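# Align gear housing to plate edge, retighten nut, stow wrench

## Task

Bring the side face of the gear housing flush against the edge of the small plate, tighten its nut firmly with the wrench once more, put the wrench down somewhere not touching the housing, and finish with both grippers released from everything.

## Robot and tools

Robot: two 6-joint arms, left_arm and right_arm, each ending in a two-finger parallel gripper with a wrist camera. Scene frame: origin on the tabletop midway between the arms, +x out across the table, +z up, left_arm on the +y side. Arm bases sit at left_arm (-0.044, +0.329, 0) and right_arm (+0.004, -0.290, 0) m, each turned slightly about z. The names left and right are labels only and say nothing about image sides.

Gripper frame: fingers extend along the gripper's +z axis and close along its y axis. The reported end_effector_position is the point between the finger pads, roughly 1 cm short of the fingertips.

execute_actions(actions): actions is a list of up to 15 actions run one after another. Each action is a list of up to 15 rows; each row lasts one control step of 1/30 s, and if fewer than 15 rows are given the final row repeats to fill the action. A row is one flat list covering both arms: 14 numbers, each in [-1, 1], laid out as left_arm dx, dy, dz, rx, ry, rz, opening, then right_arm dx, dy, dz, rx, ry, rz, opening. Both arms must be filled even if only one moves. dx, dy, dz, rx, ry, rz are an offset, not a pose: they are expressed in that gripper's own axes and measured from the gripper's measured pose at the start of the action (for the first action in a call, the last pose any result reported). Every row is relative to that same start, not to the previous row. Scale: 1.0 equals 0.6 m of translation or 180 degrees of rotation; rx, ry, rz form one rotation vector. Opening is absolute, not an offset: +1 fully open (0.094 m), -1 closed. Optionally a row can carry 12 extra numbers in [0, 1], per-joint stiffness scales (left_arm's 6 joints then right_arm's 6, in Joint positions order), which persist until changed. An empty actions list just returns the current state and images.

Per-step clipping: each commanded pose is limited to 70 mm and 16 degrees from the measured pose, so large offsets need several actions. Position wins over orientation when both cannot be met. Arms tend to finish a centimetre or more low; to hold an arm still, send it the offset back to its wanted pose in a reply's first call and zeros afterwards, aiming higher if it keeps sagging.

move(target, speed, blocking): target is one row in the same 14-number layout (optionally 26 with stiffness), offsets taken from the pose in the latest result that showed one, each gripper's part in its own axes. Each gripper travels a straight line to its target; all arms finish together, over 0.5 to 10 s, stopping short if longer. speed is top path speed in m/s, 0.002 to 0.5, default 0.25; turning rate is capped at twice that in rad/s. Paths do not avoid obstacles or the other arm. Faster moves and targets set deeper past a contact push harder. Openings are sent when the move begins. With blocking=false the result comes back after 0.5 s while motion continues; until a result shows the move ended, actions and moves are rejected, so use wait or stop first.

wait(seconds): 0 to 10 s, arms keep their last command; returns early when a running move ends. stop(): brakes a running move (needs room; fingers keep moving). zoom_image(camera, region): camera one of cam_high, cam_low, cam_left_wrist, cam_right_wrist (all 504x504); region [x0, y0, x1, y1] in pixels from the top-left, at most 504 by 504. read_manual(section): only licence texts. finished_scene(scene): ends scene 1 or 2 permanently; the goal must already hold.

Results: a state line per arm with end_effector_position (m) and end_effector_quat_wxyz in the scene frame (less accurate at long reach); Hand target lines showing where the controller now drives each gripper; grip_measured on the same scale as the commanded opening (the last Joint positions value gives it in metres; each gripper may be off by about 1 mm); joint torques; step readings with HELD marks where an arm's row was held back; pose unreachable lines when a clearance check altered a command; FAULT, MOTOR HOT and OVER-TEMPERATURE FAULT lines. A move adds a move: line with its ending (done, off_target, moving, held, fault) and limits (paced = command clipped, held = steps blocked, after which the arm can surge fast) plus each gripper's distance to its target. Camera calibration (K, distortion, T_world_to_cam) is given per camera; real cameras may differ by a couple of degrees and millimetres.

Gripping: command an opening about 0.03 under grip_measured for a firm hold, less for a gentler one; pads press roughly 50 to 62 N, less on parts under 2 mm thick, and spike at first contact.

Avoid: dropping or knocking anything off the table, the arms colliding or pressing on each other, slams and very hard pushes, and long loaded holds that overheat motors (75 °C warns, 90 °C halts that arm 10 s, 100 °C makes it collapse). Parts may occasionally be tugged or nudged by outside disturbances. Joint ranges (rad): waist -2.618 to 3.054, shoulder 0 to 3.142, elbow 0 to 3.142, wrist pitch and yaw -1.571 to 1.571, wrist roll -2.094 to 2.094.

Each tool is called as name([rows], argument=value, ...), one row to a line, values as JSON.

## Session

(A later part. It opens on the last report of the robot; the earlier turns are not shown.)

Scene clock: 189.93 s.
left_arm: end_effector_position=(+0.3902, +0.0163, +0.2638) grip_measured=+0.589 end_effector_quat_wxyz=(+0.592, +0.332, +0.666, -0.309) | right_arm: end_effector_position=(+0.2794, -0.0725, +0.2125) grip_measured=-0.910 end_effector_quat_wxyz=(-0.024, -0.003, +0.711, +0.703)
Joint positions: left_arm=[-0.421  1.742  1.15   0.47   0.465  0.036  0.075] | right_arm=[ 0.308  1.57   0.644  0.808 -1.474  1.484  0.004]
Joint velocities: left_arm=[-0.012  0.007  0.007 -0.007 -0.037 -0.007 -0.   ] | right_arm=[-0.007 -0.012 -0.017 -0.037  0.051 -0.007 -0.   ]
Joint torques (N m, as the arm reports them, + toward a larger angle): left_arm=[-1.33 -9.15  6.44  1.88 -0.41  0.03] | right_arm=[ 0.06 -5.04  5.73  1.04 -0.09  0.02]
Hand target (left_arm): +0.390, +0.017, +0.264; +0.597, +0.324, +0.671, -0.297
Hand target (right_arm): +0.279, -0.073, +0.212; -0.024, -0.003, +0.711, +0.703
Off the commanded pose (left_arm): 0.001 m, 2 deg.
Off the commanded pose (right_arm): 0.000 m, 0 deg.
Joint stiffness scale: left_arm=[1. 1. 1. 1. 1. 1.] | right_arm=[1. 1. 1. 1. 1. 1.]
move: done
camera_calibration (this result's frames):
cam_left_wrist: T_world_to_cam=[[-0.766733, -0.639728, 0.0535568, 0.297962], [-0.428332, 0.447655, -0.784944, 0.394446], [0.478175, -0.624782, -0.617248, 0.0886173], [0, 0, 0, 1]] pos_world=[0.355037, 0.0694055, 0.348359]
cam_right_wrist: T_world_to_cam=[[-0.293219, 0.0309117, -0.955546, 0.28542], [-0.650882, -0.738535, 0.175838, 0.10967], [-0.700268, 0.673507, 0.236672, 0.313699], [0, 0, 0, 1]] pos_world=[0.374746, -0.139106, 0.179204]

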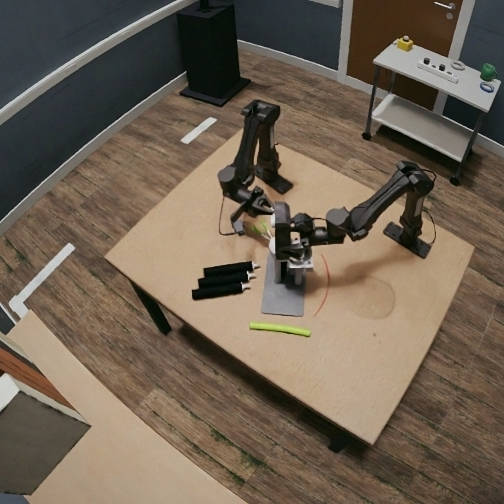

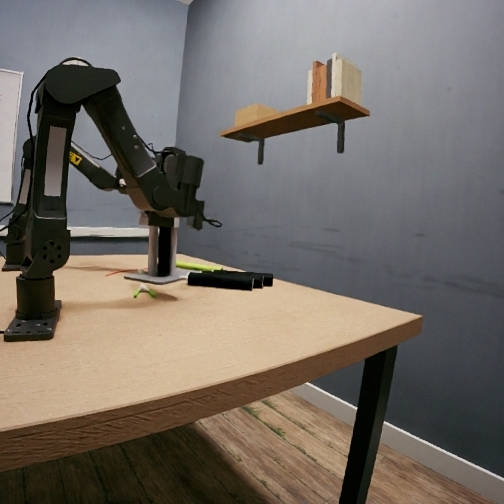

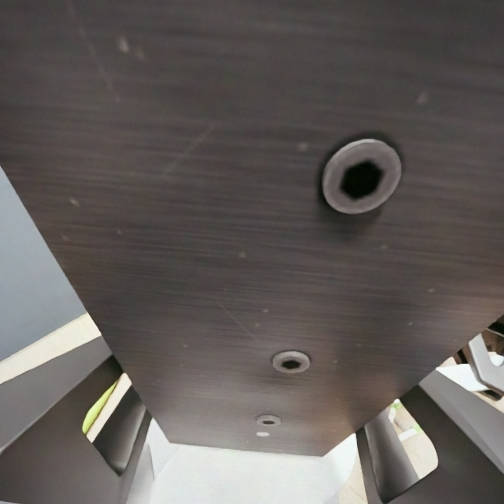

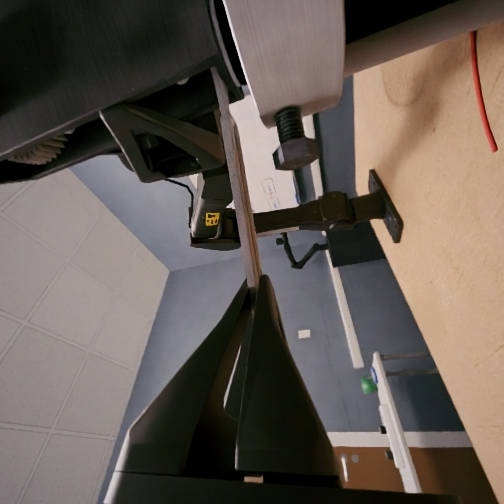

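move(target=[0.01,0,0,-0.008,0,0,0.5,0.025,0,0.05,0,0,0,-1], speed=0.02)

move(target=[0.015,0,0.005,-0.018,0,0,0.5,0.02,0,0.05,0,0,0,-1], speed=0.02)

zoom_image(camera="cam_left_wrist", region=[110,380,360,504])

Scene clock: 192.00 s.
left_arm: end_effector_position=(+0.3900, +0.0165, +0.2643) grip_measured=+0.589 end_effector_quat_wxyz=(+0.595, +0.330, +0.664, -0.310) | right_arm: end_effector_position=(+0.2660, -0.0546, +0.2120) grip_measured=-0.910 end_effector_quat_wxyz=(-0.025, -0.007, +0.710, +0.704)
Joint positions: left_arm=[-0.422  1.742  1.143  0.487  0.462  0.032  0.075] | right_arm=[ 0.378  1.553  0.597  0.904 -1.41   1.546  0.004]
Joint velocities: left_arm=[ 0.002 -0.002  0.017  0.081 -0.007  0.037  0.   ] | right_arm=[-0.012  0.002 -0.027  0.051 -0.051  0.037 -0.   ]
Joint torques (N m, as the arm reports them, + toward a larger angle): left_arm=[-0.98 -8.43  5.73  1.97 -0.28  0.03] | right_arm=[ 4.18 -5.48  5.05  1.06  0.48  0.07]
Hand target (left_arm): +0.390, +0.017, +0.258; +0.595, +0.325, +0.670, -0.301
Hand target (right_arm): +0.263, -0.044, +0.213; -0.025, -0.003, +0.710, +0.703
Off the commanded pose (left_arm): 0.006 m, 1 deg.
Off the commanded pose (right_arm): 0.012 m, 0 deg.
Joint stiffness scale: left_arm=[1. 1. 1. 1. 1. 1.] | right_arm=[1. 1. 1. 1. 1. 1.]
move: off_target (right_arm)
camera_calibration (this result's frames):
cam_left_wrist: T_world_to_cam=[[-0.765322, -0.641435, 0.0533191, 0.297479], [-0.425133, 0.441565, -0.790115, 0.394875], [0.483264, -0.62736, -0.610635, 0.0853626], [0, 0, 0, 1]] pos_world=[0.354289, 0.0700039, 0.34826]
cam_right_wrist: T_world_to_cam=[[-0.289433, 0.0322207, -0.956656, 0.279756], [-0.646827, -0.743297, 0.170661, 0.113994], [-0.70558, 0.668186, 0.235976, 0.293611], [0, 0, 0, 1]] pos_world=[0.361871, -0.120469, 0.17889]

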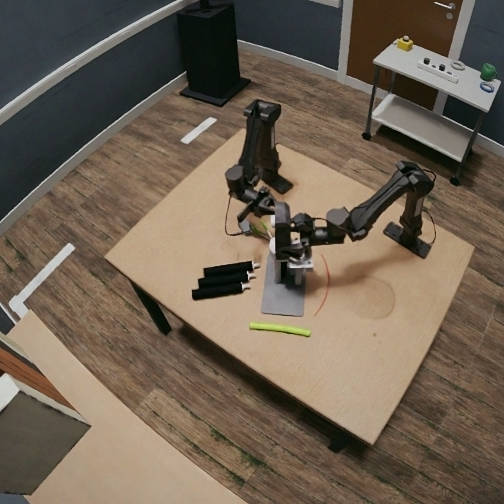

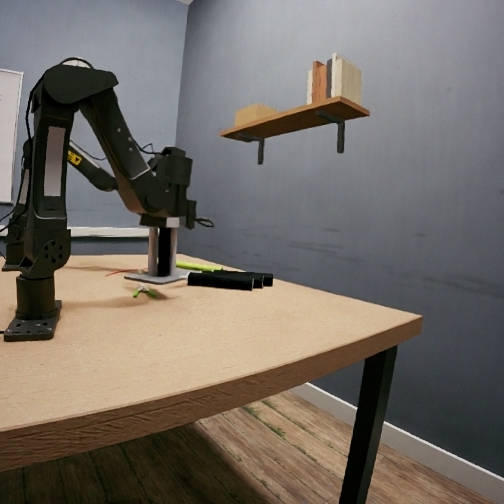

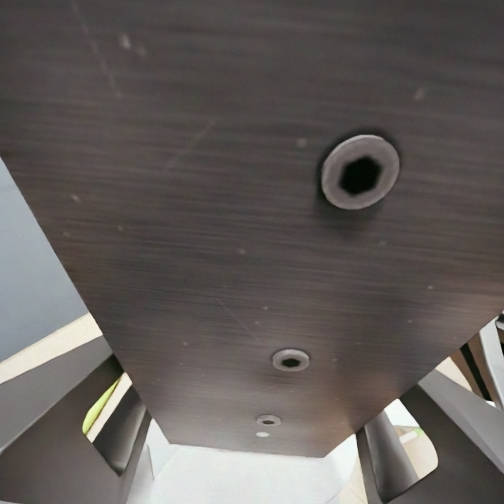

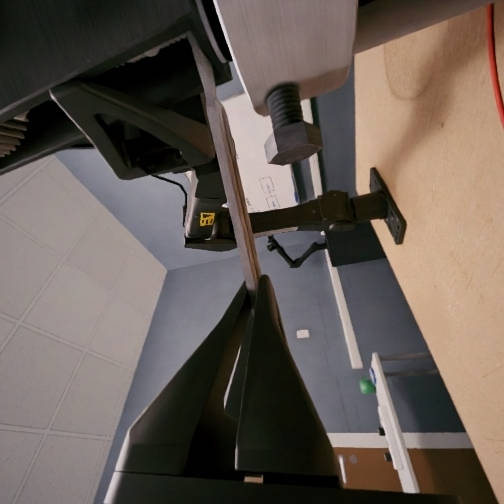

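Scene clock: 193.83 s.
left_arm: end_effector_position=(+0.3900, +0.0162, +0.2642) grip_measured=+0.588 end_effector_quat_wxyz=(+0.603, +0.326, +0.660, -0.308) | right_arm: end_effector_position=(+0.2575, -0.0409, +0.2112) grip_measured=-0.910 end_effector_quat_wxyz=(-0.021, -0.009, +0.709, +0.705)
Joint positions: left_arm=[-0.427  1.745  1.126  0.527  0.448  0.027  0.075] | right_arm=[ 0.435  1.544  0.57   0.954 -1.352  1.567  0.004]
Joint velocities: left_arm=[-0.012  0.002  0.002 -0.066  0.007  0.037  0.001] | right_arm=[ 0.007 -0.002 -0.017  0.022 -0.037 -0.051 -0.001]
Joint torques (N m, as the arm reports them, + toward a larger angle): left_arm=[-2.25 -8.13  5.79  1.84 -0.72  0.01] | right_arm=[ 5.91 -5.27  5.44  1.02  0.57  0.09]
Hand target (left_arm): +0.391, +0.015, +0.255; +0.604, +0.314, +0.672, -0.291
Hand target (right_arm): +0.252, -0.027, +0.212; -0.026, -0.007, +0.709, +0.705
Off the commanded pose (left_arm): 0.009 m, 3 deg.
Off the commanded pose (right_arm): 0.016 m, 1 deg.
Joint stiffness scale: left_arm=[1. 1. 1. 1. 1. 1.] | right_arm=[1. 1. 1. 1. 1. 1.]
move: off_target (left_arm, right_arm)
camera_calibration (this result's frames):
cam_left_wrist: T_world_to_cam=[[-0.759937, -0.648138, 0.04913, 0.29644], [-0.41739, 0.428648, -0.801278, 0.395066], [0.498279, -0.629427, -0.596271, 0.075523], [0, 0, 0, 1]] pos_world=[0.35254, 0.0703259, 0.347026]
cam_right_wrist: T_world_to_cam=[[-0.280561, 0.0367923, -0.959131, 0.274521], [-0.649849, -0.742685, 0.161602, 0.121626], [-0.706387, 0.668629, 0.232278, 0.279649], [0, 0, 0, 1]] pos_world=[0.353599, -0.106752, 0.17869]

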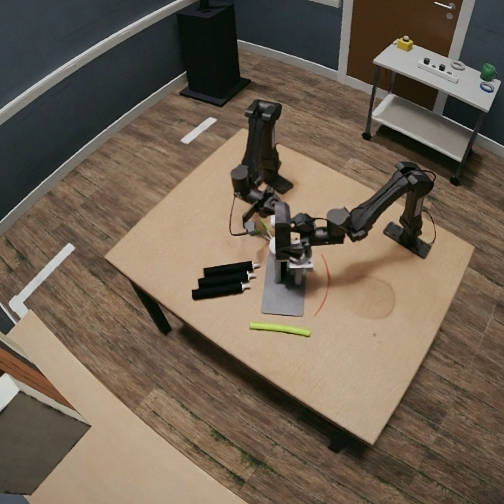

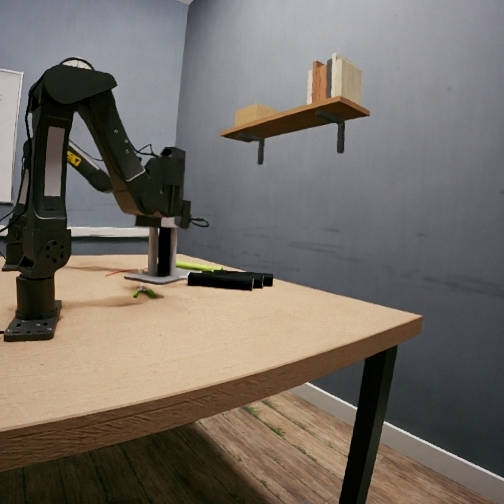

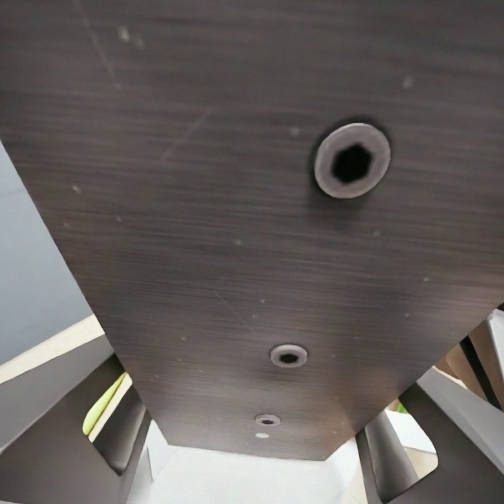

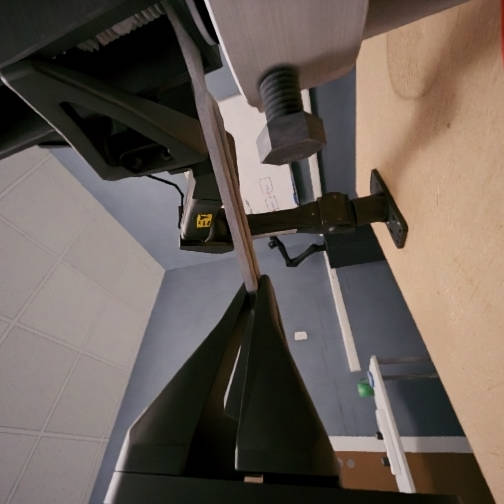

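Region (110, 380, 360, 504) of cam_left_wrist's 504x504 image, scaled by 2.016, with more detail than that image has; it fills the top 250 rows of this view, and the rest is white.

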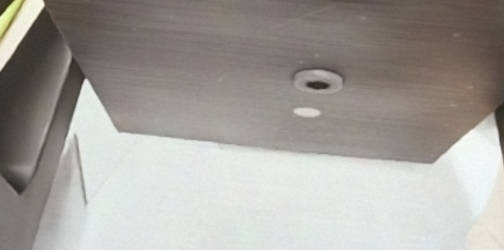

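Need to reach ≈18° (backlash) or beyond.

move(target=[0.015,0,0.008,-0.028,0,0,0.5,0.012,0.01,0.06,0,-0.02,0.01,-1], speed=0.02)

move(target=[0.015,0,0.01,-0.035,0,0,0.5,0.01,0.01,0.055,0,-0.02,0,-1], speed=0.02)

Scene clock: 196.40 s.
left_arm: end_effector_position=(+0.3901, +0.0164, +0.2638) grip_measured=+0.587 end_effector_quat_wxyz=(+0.613, +0.322, +0.655, -0.303) | right_arm: end_effector_position=(+0.2507, -0.0242, +0.2140) grip_measured=-0.910 end_effector_quat_wxyz=(-0.010, +0.016, +0.708, +0.706)
Joint positions: left_arm=[-0.433  1.746  1.107  0.568  0.426  0.027  0.075] | right_arm=[ 0.512  1.498  0.534  0.959 -1.223  1.602  0.004]
Joint velocities: left_arm=[-0.012  0.002 -0.007 -0.037  0.007  0.022  0.001] | right_arm=[ 0.012 -0.007  0.002  0.022 -0.022  0.022  0.   ]
Joint torques (N m, as the arm reports them, + toward a larger angle): left_arm=[-3.5  -8.11  6.04  1.9  -1.07 -0.03] | right_arm=[ 7.11 -4.75  6.76  1.05  0.84  0.13]
Hand target (left_arm): +0.392, +0.014, +0.255; +0.616, +0.301, +0.672, -0.280
Hand target (right_arm): +0.247, -0.007, +0.218; -0.011, +0.023, +0.707, +0.707
Off the commanded pose (left_arm): 0.010 m, 4 deg.
Off the commanded pose (right_arm): 0.019 m, 1 deg.
Joint stiffness scale: left_arm=[1. 1. 1. 1. 1. 1.] | right_arm=[1. 1. 1. 1. 1. 1.]
move: off_target (left_arm, right_arm)
camera_calibration (this result's frames):
cam_left_wrist: T_world_to_cam=[[-0.750607, -0.659539, 0.0399616, 0.295534], [-0.408577, 0.415761, -0.812532, 0.394488], [0.519282, -0.626219, -0.581546, 0.0632574], [0, 0, 0, 1]] pos_world=[0.35016, 0.0705164, 0.345511]
cam_right_wrist: T_world_to_cam=[[-0.297379, 0.0537775, -0.953244, 0.278074], [-0.683948, -0.708626, 0.173391, 0.135975], [-0.666169, 0.703532, 0.247512, 0.250494], [0, 0, 0, 1]] pos_world=[0.342565, -0.0948291, 0.179495]

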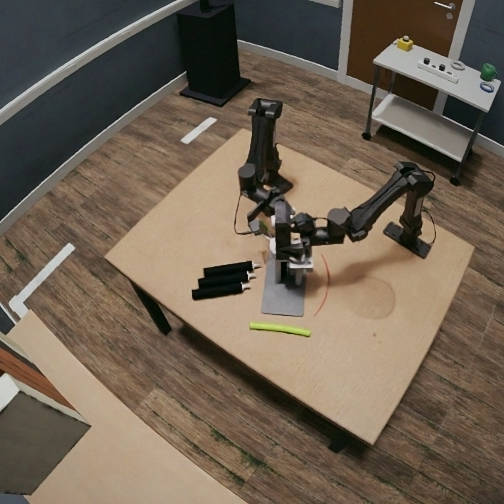

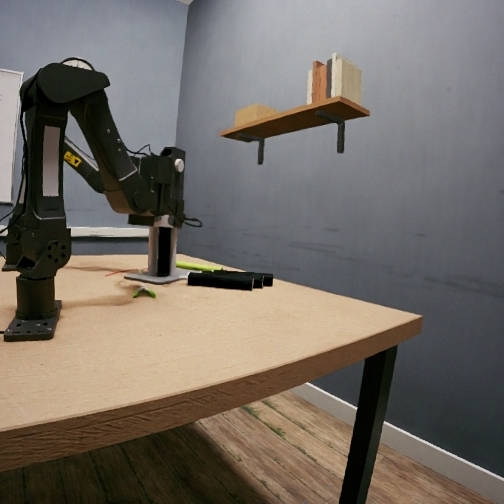

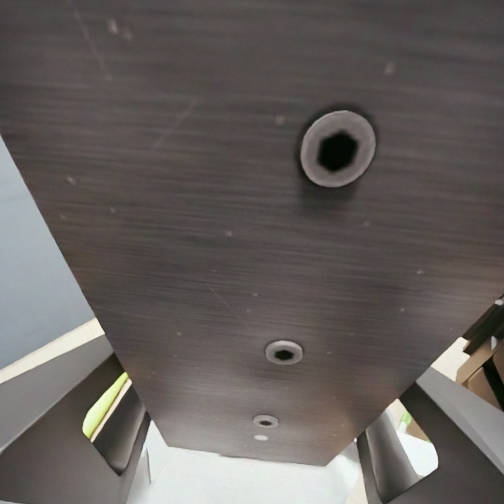

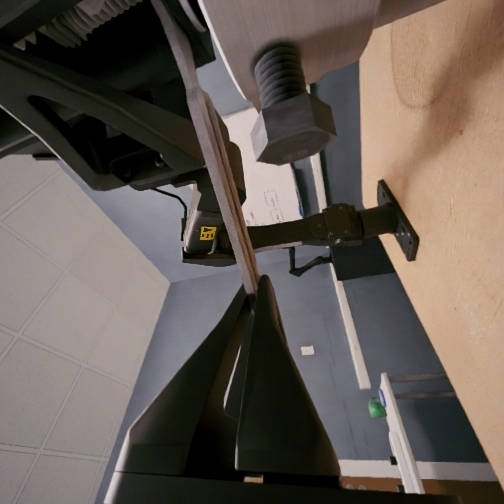

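Scene clock: 199.37 s.
left_arm: end_effector_position=(+0.3902, +0.0177, +0.2632) grip_measured=+0.594 end_effector_quat_wxyz=(+0.624, +0.318, +0.650, -0.296) | right_arm: end_effector_position=(+0.2470, -0.0107, +0.2150) grip_measured=-0.910 end_effector_quat_wxyz=(+0.009, +0.035, +0.707, +0.706)
Joint positions: left_arm=[-0.437  1.748  1.085  0.612  0.406  0.032  0.075] | right_arm=[ 0.581  1.466  0.51   0.952 -1.1    1.604  0.004]
Joint velocities: left_arm=[ 0.002  0.012 -0.002 -0.022 -0.007 -0.022  0.   ] | right_arm=[ 0.012 -0.012  0.002  0.007 -0.051 -0.022 -0.   ]
Joint torques (N m, as the arm reports them, + toward a larger angle): left_arm=[-4.74 -8.1   6.04  1.88 -1.4  -0.09] | right_arm=[ 7.33 -4.49  7.54  1.08  0.82  0.08]
Hand target (left_arm): +0.392, +0.013, +0.254; +0.628, +0.291, +0.670, -0.268
Hand target (right_arm): +0.243, +0.007, +0.221; +0.011, +0.037, +0.706, +0.707
Off the commanded pose (left_arm): 0.011 m, 6 deg.
Off the commanded pose (right_arm): 0.020 m, 1 deg.
Joint stiffness scale: left_arm=[1. 1. 1. 1. 1. 1.] | right_arm=[1. 1. 1. 1. 1. 1.]
move: off_target (left_arm, right_arm)
camera_calibration (this result's frames):
cam_left_wrist: T_world_to_cam=[[-0.74092, -0.671064, 0.0266533, 0.296446], [-0.396216, 0.404728, -0.824141, 0.391902], [0.542264, -0.621183, -0.565758, 0.0504101], [0, 0, 0, 1]] pos_world=[0.347585, 0.0716338, 0.343601]
cam_right_wrist: T_world_to_cam=[[-0.294308, 0.069744, -0.953162, 0.27654], [-0.721012, -0.670839, 0.173541, 0.152369], [-0.627315, 0.738316, 0.24772, 0.229047], [0, 0, 0, 1]] pos_world=[0.334932, -0.0861813, 0.180406]

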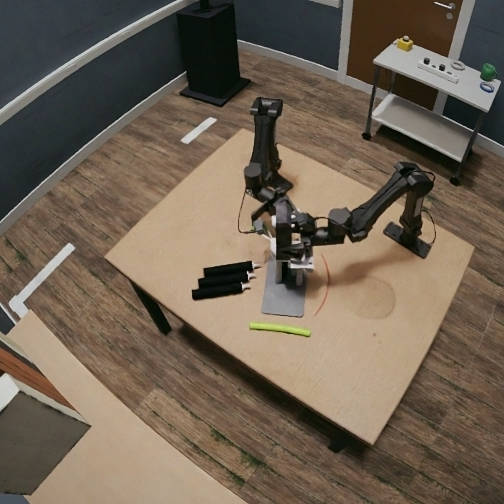

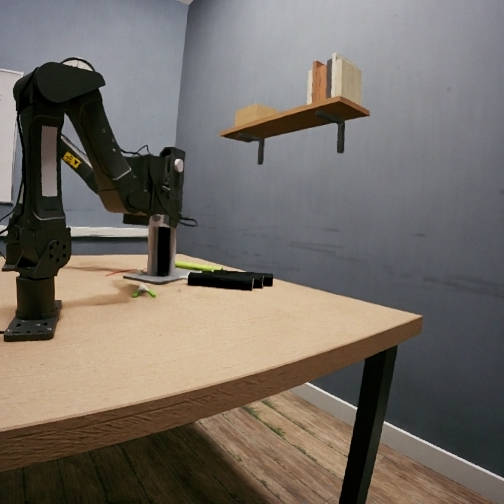

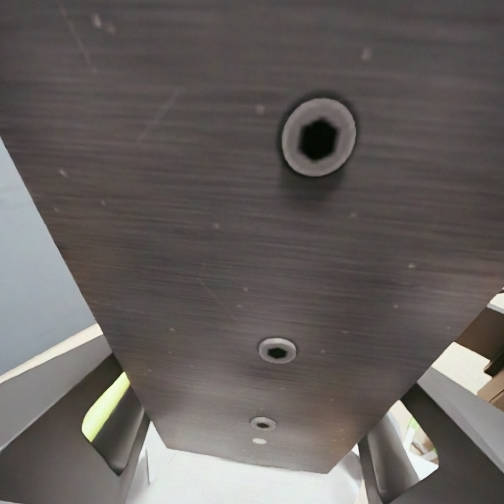

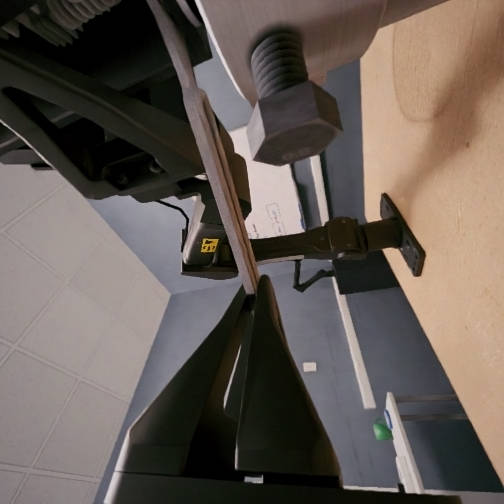

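move(target=[0,0,0,0,0,0,0.5,0,0.01,-0.012,0,0,0,-1], speed=0.02)

move(target=[0,0,0,0,0,0,0.5,0.002,0.03,0,0,0,-0.02,-1], speed=0.02)

zoom_image(camera="cam_right_wrist", region=[60,0,260,120])

Scene clock: 200.20 s.
left_arm: end_effector_position=(+0.3901, +0.0183, +0.2634) grip_measured=+0.594 end_effector_quat_wxyz=(+0.623, +0.320, +0.648, -0.298) | right_arm: end_effector_position=(+0.2481, -0.0141, +0.2145) grip_measured=-0.910 end_effector_quat_wxyz=(+0.008, +0.035, +0.707, +0.706)
Joint positions: left_arm=[-0.433  1.748  1.085  0.614  0.416  0.032  0.075] | right_arm=[ 0.567  1.466  0.508  0.952 -1.114  1.604  0.004]
Joint velocities: left_arm=[-0.017  0.007 -0.012 -0.037 -0.051 -0.007  0.   ] | right_arm=[-0.007 -0.017  0.012 -0.022  0.007  0.037 -0.001]
Joint torques (N m, as the arm reports them, + toward a larger angle): left_arm=[-0.51 -8.43  7.18  1.89 -0.1   0.  ] | right_arm=[-1.14 -6.25  6.06  1.   -0.14  0.03]
Hand target (left_arm): +0.390, +0.018, +0.263; +0.624, +0.318, +0.650, -0.296
Hand target (right_arm): +0.247, -0.018, +0.221; +0.009, +0.035, +0.706, +0.707
Off the commanded pose (left_arm): 0.001 m, 0 deg.
Off the commanded pose (right_arm): 0.008 m, 0 deg.
Joint stiffness scale: left_arm=[1. 1. 1. 1. 1. 1.] | right_arm=[1. 1. 1. 1. 1. 1.]
move: done
camera_calibration (this result's frames):
cam_left_wrist: T_world_to_cam=[[-0.745034, -0.666505, 0.0263656, 0.298423], [-0.392859, 0.406516, -0.824868, 0.390625], [0.539061, -0.624912, -0.56471, 0.052004], [0, 0, 0, 1]] pos_world=[0.347763, 0.0726034, 0.343713]
cam_right_wrist: T_world_to_cam=[[-0.295364, 0.0692661, -0.952871, 0.27678], [-0.720568, -0.671047, 0.174577, 0.150601], [-0.627329, 0.738172, 0.248114, 0.232261], [0, 0, 0, 1]] pos_world=[0.335974, -0.0895595, 0.179817]

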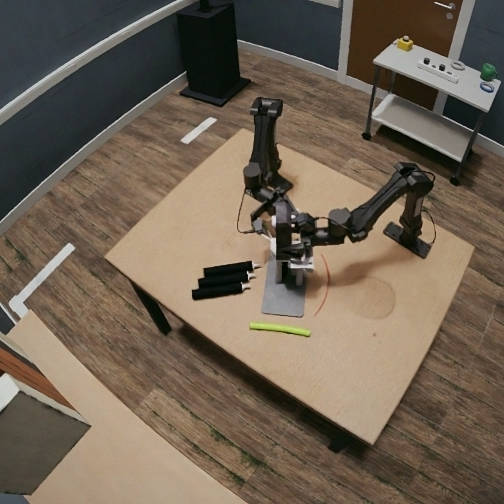

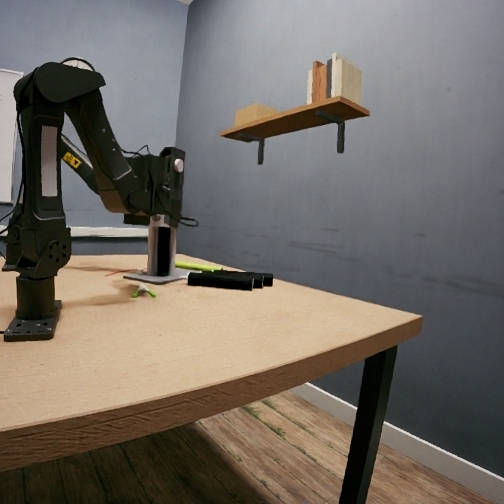

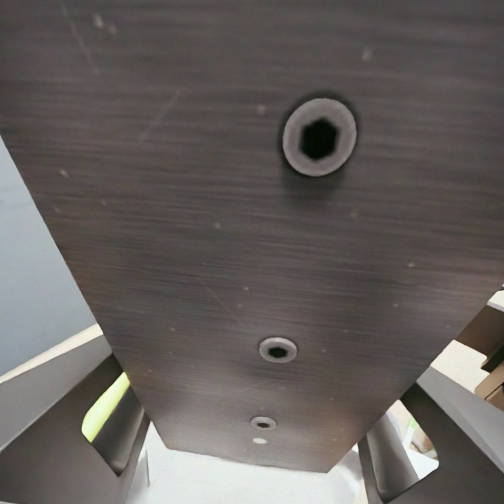

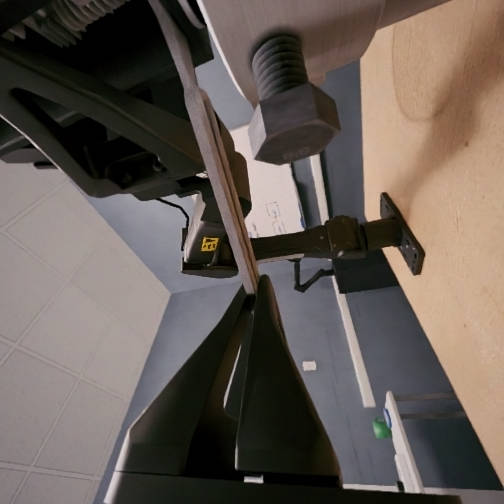

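Scene clock: 202.00 s.
left_arm: end_effector_position=(+0.3902, +0.0183, +0.2635) grip_measured=+0.594 end_effector_quat_wxyz=(+0.624, +0.320, +0.648, -0.298) | right_arm: end_effector_position=(+0.2482, -0.0145, +0.2158) grip_measured=-0.910 end_effector_quat_wxyz=(+0.011, +0.037, +0.714, +0.699)
Joint positions: left_arm=[-0.433  1.748  1.085  0.614  0.416  0.032  0.075] | right_arm=[ 0.567  1.434  0.523  0.86  -1.109  1.561  0.004]
Joint velocities: left_arm=[-0.007 -0.002 -0.002  0.051 -0.022  0.007 -0.001] | right_arm=[-0.012 -0.007  0.017 -0.037  0.022  0.022  0.001]
Joint torques (N m, as the arm reports them, + toward a larger angle): left_arm=[ 0.01 -8.34  7.31  1.89  0.03  0.02] | right_arm=[ 0.23 -6.07  7.65  1.22 -0.1  -0.19]
Hand target (left_arm): +0.390, +0.018, +0.263; +0.624, +0.320, +0.648, -0.298
Hand target (right_arm): +0.247, -0.014, +0.232; +0.030, +0.013, +0.708, +0.706
Off the commanded pose (left_arm): 0.000 m, 0 deg.
Off the commanded pose (right_arm): 0.017 m, 4 deg.
Joint stiffness scale: left_arm=[1. 1. 1. 1. 1. 1.] | right_arm=[1. 1. 1. 1. 1. 1.]
move: off_target (right_arm)
camera_calibration (this result's frames):
cam_left_wrist: T_world_to_cam=[[-0.745043, -0.666501, 0.0262337, 0.298461], [-0.392581, 0.406368, -0.825073, 0.390649], [0.539251, -0.625013, -0.564417, 0.0519011], [0, 0, 0, 1]] pos_world=[0.347739, 0.0726157, 0.343778]
cam_right_wrist: T_world_to_cam=[[-0.294317, 0.051291, -0.95433, 0.277944], [-0.72392, -0.663894, 0.187577, 0.148338], [-0.623953, 0.746066, 0.232526, 0.23495], [0, 0, 0, 1]] pos_world=[0.335786, -0.0910632, 0.182793]

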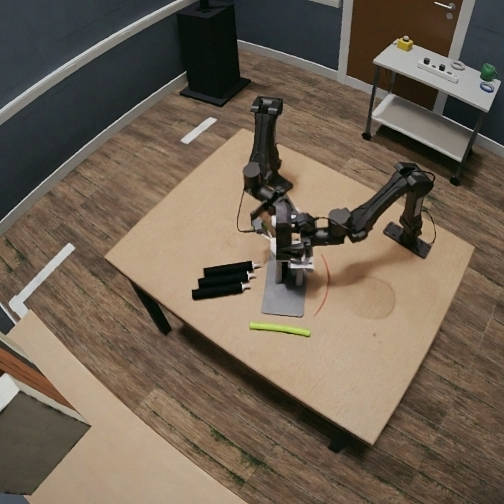

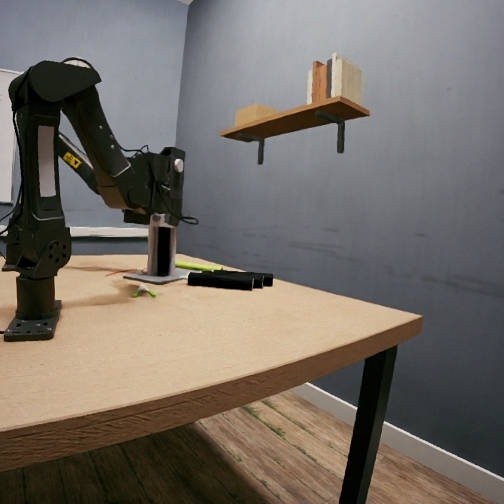

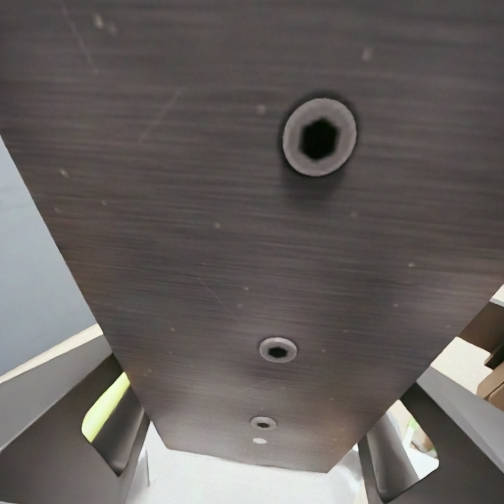

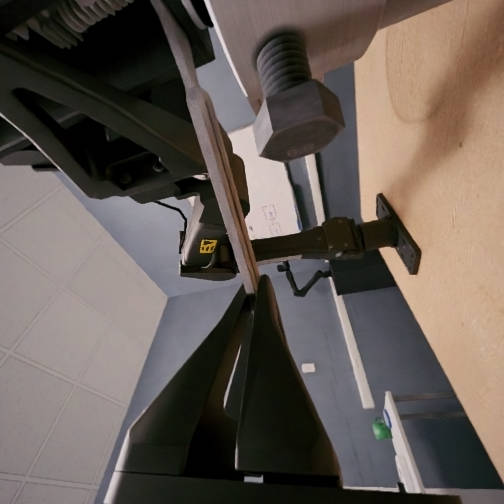

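Region (60, 0, 260, 120) of cam_right_wrist's 504x504 image, scaled by 2.520, with more detail than that image has; it fills the top 302 rows of this view, and the rest is white.

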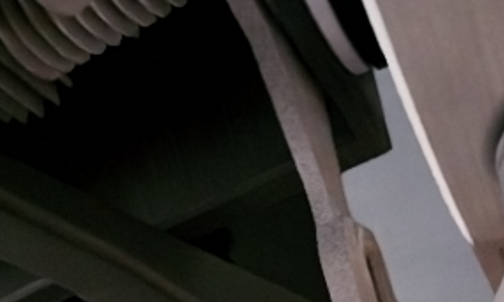

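move(target=[0,0,0,0,0,0,0.5,0,0.012,-0.008,0,-0.33,0,-0.9], speed=0.08)

Scene clock: 208.93 s.
left_arm: end_effector_position=(+0.3902, +0.0183, +0.2635) grip_measured=+0.594 end_effector_quat_wxyz=(+0.624, +0.320, +0.648, -0.298) | right_arm: end_effector_position=(+0.2498, -0.0253, +0.2181) grip_measured=-0.895 end_effector_quat_wxyz=(+0.355, +0.383, +0.614, +0.592)
Joint positions: left_arm=[-0.433  1.748  1.085  0.614  0.416  0.032  0.075] | right_arm=[1.295 1.173 0.385 0.728 0.649 1.623 0.005]
Joint velocities: left_arm=[-0.002  0.002  0.007 -0.007  0.007  0.007 -0.001] | right_arm=[ 0.002  0.002  0.012  0.007 -0.037  0.007  0.001]
Joint torques (N m, as the arm reports them, + toward a larger angle): left_arm=[ 0.02 -8.37  7.23  1.9   0.05  0.  ] | right_arm=[ 1.85 -2.42  7.56  1.55  0.3  -0.07]
Hand target (left_arm): +0.390, +0.018, +0.263; +0.624, +0.320, +0.648, -0.298
Hand target (right_arm): +0.248, -0.023, +0.224; +0.359, +0.382, +0.610, +0.594
Off the commanded pose (left_arm): 0.000 m, 0 deg.
Off the commanded pose (right_arm): 0.008 m, 1 deg.
Joint stiffness scale: left_arm=[1. 1. 1. 1. 1. 1.] | right_arm=[1. 1. 1. 1. 1. 1.]
move: done
camera_calibration (this result's frames):
cam_left_wrist: T_world_to_cam=[[-0.745043, -0.666501, 0.0262337, 0.298461], [-0.392581, 0.406368, -0.825073, 0.390649], [0.539251, -0.625013, -0.564417, 0.0519011], [0, 0, 0, 1]] pos_world=[0.347739, 0.0726157, 0.343778]
cam_right_wrist: T_world_to_cam=[[-0.120069, 0.251503, -0.96038, 0.243983], [-0.939135, 0.284879, 0.192017, 0.218692], [0.321884, 0.924981, 0.20199, 0.0183924], [0, 0, 0, 1]] pos_world=[0.228756, -0.140676, 0.188609]

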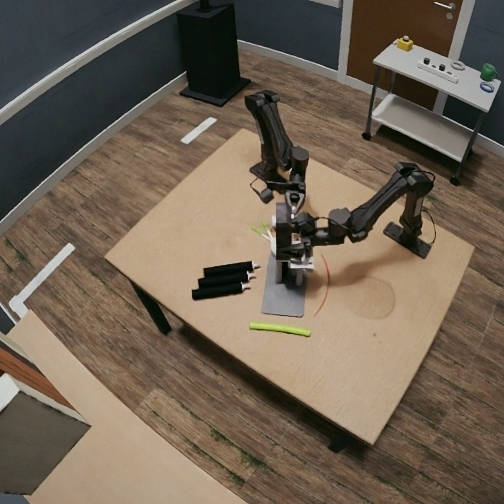

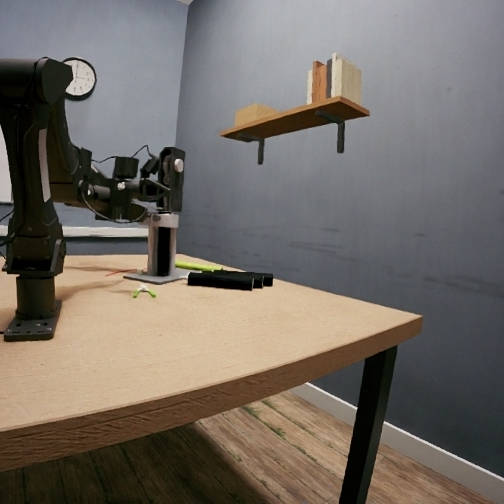

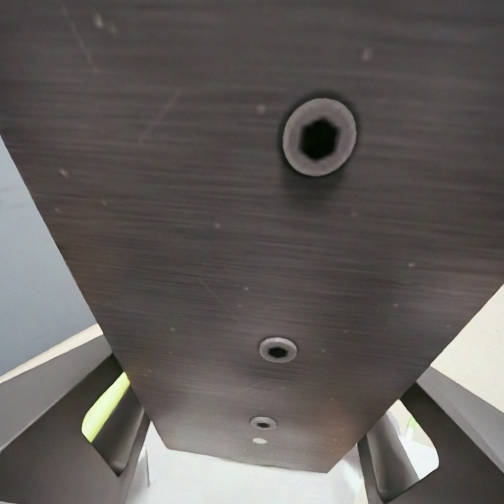

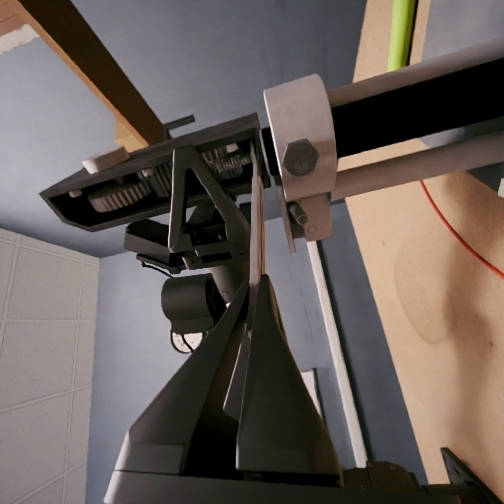

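move(target=[0,0,0,0,0,0,0.5,0,0.01,0,0,0,0,-1])

move(target=[0,0,0,0,0,0,0.5,0,0.02,0,-0.025,0,0,-1], speed=0.02)

zoom_image(camera="cam_right_wrist", region=[210,120,300,210])

Scene clock: 209.73 s.
left_arm: end_effector_position=(+0.3902, +0.0183, +0.2635) grip_measured=+0.594 end_effector_quat_wxyz=(+0.624, +0.320, +0.648, -0.298) | right_arm: end_effector_position=(+0.2500, -0.0253, +0.2181) grip_measured=-0.912 end_effector_quat_wxyz=(+0.355, +0.383, +0.614, +0.592)
Joint positions: left_arm=[-0.433  1.748  1.085  0.614  0.416  0.032  0.075] | right_arm=[1.294 1.173 0.385 0.728 0.648 1.625 0.004]
Joint velocities: left_arm=[-0.002  0.012  0.002 -0.051  0.037  0.066 -0.001] | right_arm=[-0.017 -0.022 -0.012  0.007 -0.022 -0.007 -0.   ]
Joint torques (N m, as the arm reports them, + toward a larger angle): left_arm=[ 0.1  -8.37  7.29  1.9   0.03  0.01] | right_arm=[ 0.02 -3.68  7.96  1.25  0.03 -0.01]
Hand target (left_arm): +0.390, +0.018, +0.263; +0.624, +0.320, +0.648, -0.298
Hand target (right_arm): +0.250, -0.025, +0.224; +0.355, +0.382, +0.614, +0.592
Off the commanded pose (left_arm): 0.000 m, 0 deg.
Off the commanded pose (right_arm): 0.006 m, 0 deg.
Joint stiffness scale: left_arm=[1. 1. 1. 1. 1. 1.] | right_arm=[1. 1. 1. 1. 1. 1.]
move: done
camera_calibration (this result's frames):
cam_left_wrist: T_world_to_cam=[[-0.745043, -0.666501, 0.0262337, 0.298461], [-0.392581, 0.406368, -0.825073, 0.390649], [0.539251, -0.625013, -0.564417, 0.0519011], [0, 0, 0, 1]] pos_world=[0.347739, 0.0726157, 0.343778]
cam_right_wrist: T_world_to_cam=[[-0.120436, 0.252836, -0.959984, 0.244128], [-0.939043, 0.284665, 0.192782, 0.218633], [0.322016, 0.924684, 0.203139, 0.0180976], [0, 0, 0, 1]] pos_world=[0.22888, -0.140696, 0.188534]

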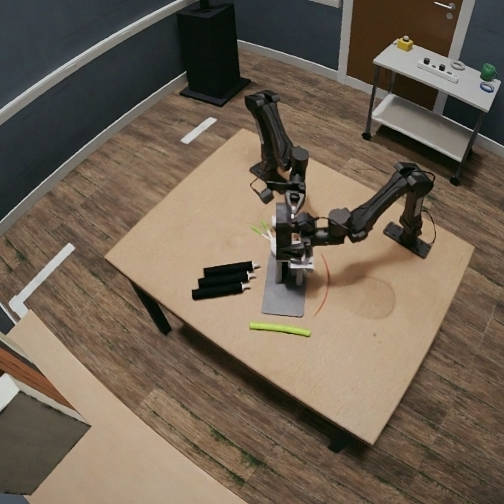

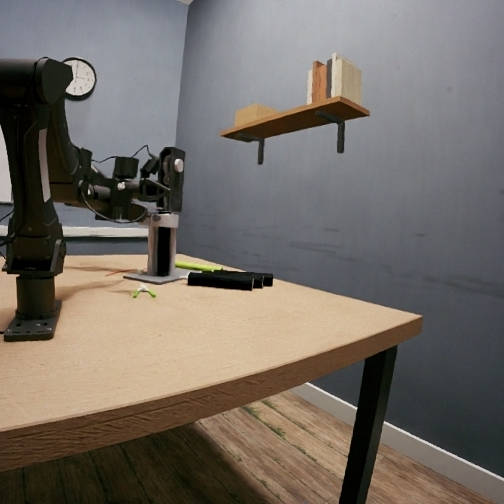

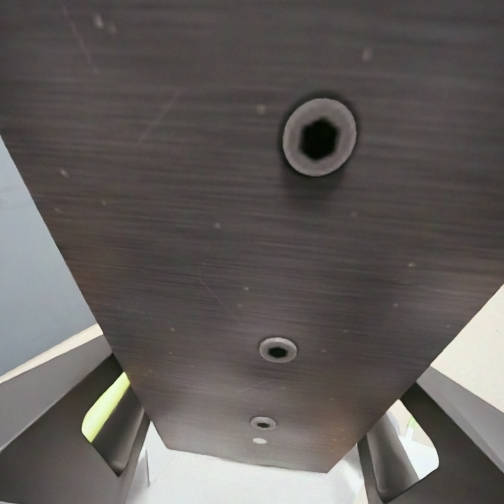

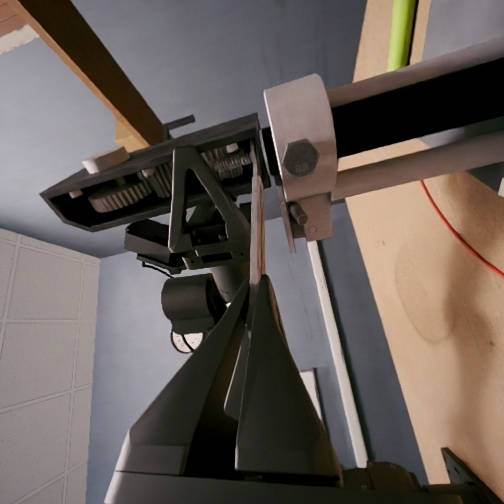

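Scene clock: 211.93 s.
left_arm: end_effector_position=(+0.3902, +0.0183, +0.2635) grip_measured=+0.594 end_effector_quat_wxyz=(+0.624, +0.320, +0.648, -0.298) | right_arm: end_effector_position=(+0.2500, -0.0252, +0.2170) grip_measured=-0.912 end_effector_quat_wxyz=(+0.363, +0.374, +0.609, +0.598)
Joint positions: left_arm=[-0.433  1.748  1.085  0.614  0.416  0.032  0.075] | right_arm=[1.294 1.2   0.362 0.812 0.648 1.593 0.004]
Joint velocities: left_arm=[ 0.007 -0.002 -0.002  0.007  0.022 -0.007  0.   ] | right_arm=[-0.032 -0.002 -0.002  0.022  0.037 -0.007 -0.   ]
Joint torques (N m, as the arm reports them, + toward a larger angle): left_arm=[-0.02 -8.32  7.26  1.9   0.01  0.03] | right_arm=[-0.07 -2.56  6.41  2.06  0.03 -0.22]
Hand target (left_arm): +0.390, +0.018, +0.263; +0.624, +0.320, +0.648, -0.298
Hand target (right_arm): +0.250, -0.026, +0.230; +0.368, +0.370, +0.591, +0.615
Off the commanded pose (left_arm): 0.000 m, 0 deg.
Off the commanded pose (right_arm): 0.013 m, 3 deg.
Joint stiffness scale: left_arm=[1. 1. 1. 1. 1. 1.] | right_arm=[1. 1. 1. 1. 1. 1.]
move: off_target (right_arm)
camera_calibration (this result's frames):
cam_left_wrist: T_world_to_cam=[[-0.745043, -0.666501, 0.0262337, 0.298461], [-0.392581, 0.406368, -0.825073, 0.390649], [0.539251, -0.625013, -0.564417, 0.0519011], [0, 0, 0, 1]] pos_world=[0.347739, 0.0726157, 0.343778]
cam_right_wrist: T_world_to_cam=[[-0.0929976, 0.253742, -0.962791, 0.236804], [-0.944523, 0.283446, 0.165935, 0.226035], [0.315003, 0.92481, 0.213305, 0.0177452], [0, 0, 0, 1]] pos_world=[0.229928, -0.140567, 0.186701]

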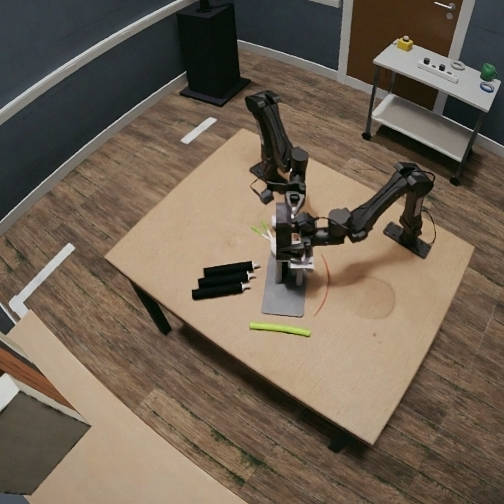

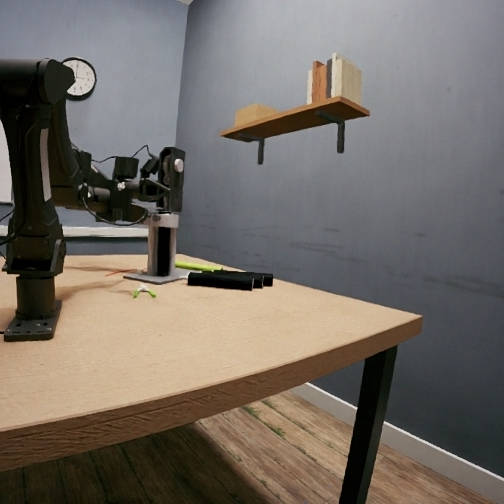

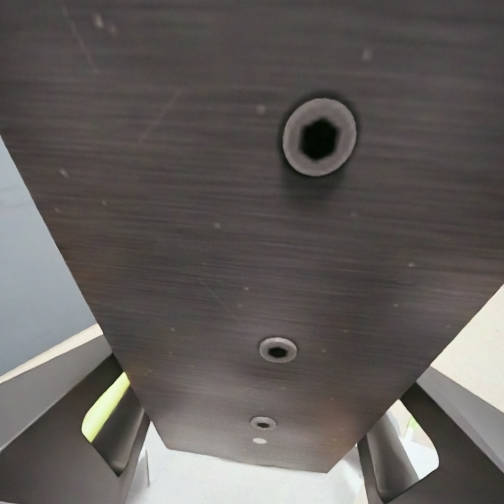

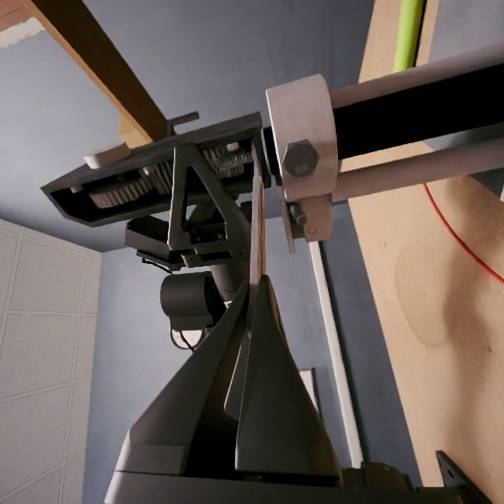

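Region (210, 120, 300, 210) of cam_right_wrist's 504x504 image, scaled by 5.600, with more detail than that image has.

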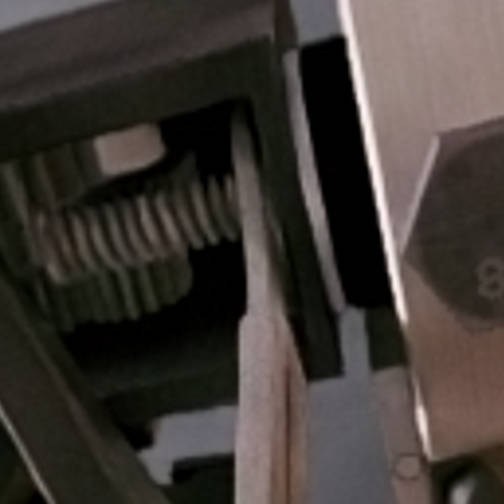

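move(target=[0,0,0,0,0,0,0.5,0,0.035,0,-0.015,0,0,-1], speed=0.02)

zoom_image(camera="cam_right_wrist", region=[210,120,300,210])

Scene clock: 213.47 s.
left_arm: end_effector_position=(+0.3902, +0.0183, +0.2635) grip_measured=+0.594 end_effector_quat_wxyz=(+0.624, +0.320, +0.648, -0.298) | right_arm: end_effector_position=(+0.2500, -0.0252, +0.2164) grip_measured=-0.912 end_effector_quat_wxyz=(+0.366, +0.371, +0.611, +0.595)
Joint positions: left_arm=[-0.433  1.748  1.085  0.614  0.416  0.032  0.075] | right_arm=[1.294 1.201 0.362 0.81  0.648 1.583 0.004]
Joint velocities: left_arm=[-0.007  0.002 -0.012  0.051 -0.007 -0.007 -0.001] | right_arm=[ 0.002  0.017 -0.002 -0.037  0.022  0.081 -0.001]
Joint torques (N m, as the arm reports them, + toward a larger angle): left_arm=[-0.05 -8.34  7.27  1.9   0.02 -0.02] | right_arm=[-0.03 -4.47  8.35  1.61  0.01 -0.22]
Hand target (left_arm): +0.390, +0.018, +0.263; +0.624, +0.320, +0.648, -0.298
Hand target (right_arm): +0.250, -0.025, +0.238; +0.371, +0.366, +0.594, +0.612
Off the commanded pose (left_arm): 0.000 m, 0 deg.
Off the commanded pose (right_arm): 0.022 m, 3 deg.
Joint stiffness scale: left_arm=[1. 1. 1. 1. 1. 1.] | right_arm=[1. 1. 1. 1. 1. 1.]
move: off_target (right_arm)
camera_calibration (this result's frames):
cam_left_wrist: T_world_to_cam=[[-0.745043, -0.666501, 0.0262337, 0.298461], [-0.392581, 0.406368, -0.825073, 0.390649], [0.539251, -0.625013, -0.564417, 0.0519011], [0, 0, 0, 1]] pos_world=[0.347739, 0.0726157, 0.343778]
cam_right_wrist: T_world_to_cam=[[-0.0898042, 0.242892, -0.965887, 0.235811], [-0.945134, 0.285066, 0.15956, 0.227713], [0.314098, 0.927222, 0.203966, 0.0201611], [0, 0, 0, 1]] pos_world=[0.230063, -0.140884, 0.18732]

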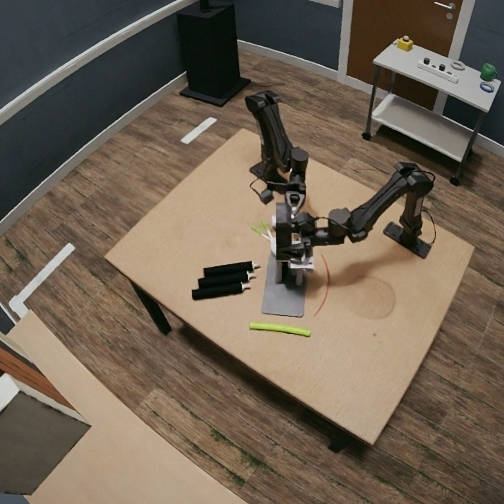

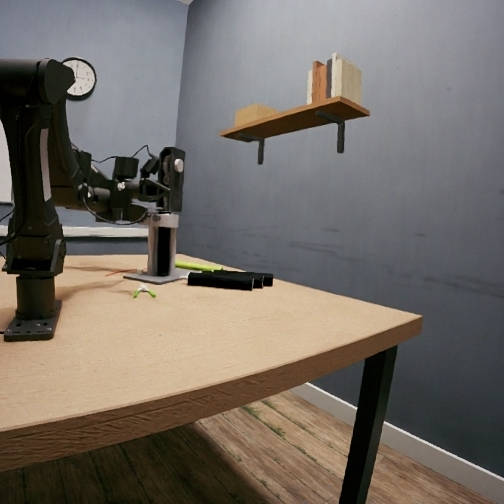

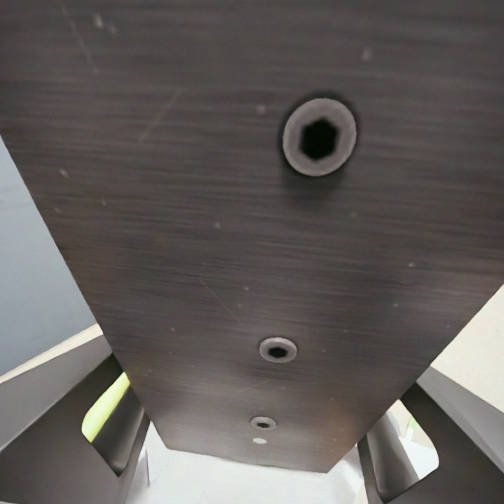

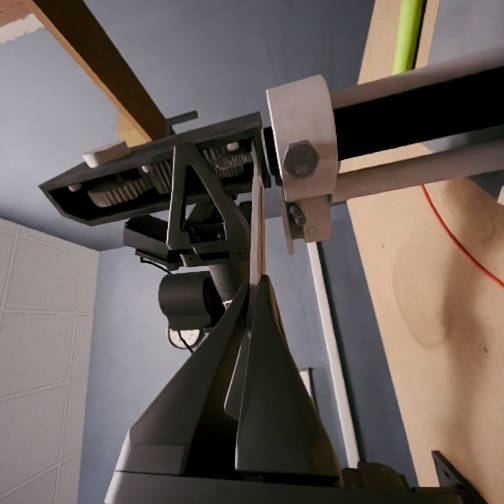

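Region (210, 120, 300, 210) of cam_right_wrist's 504x504 image, scaled by 5.600, with more detail than that image has.

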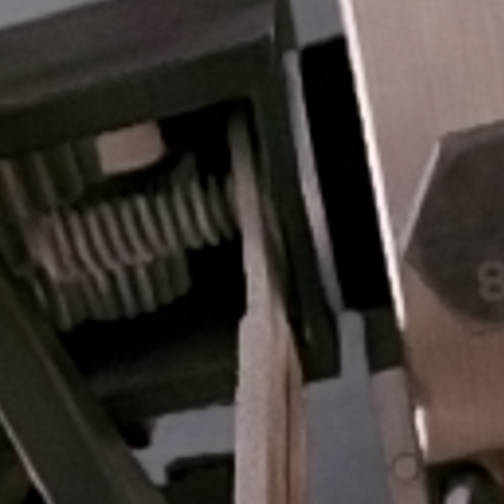

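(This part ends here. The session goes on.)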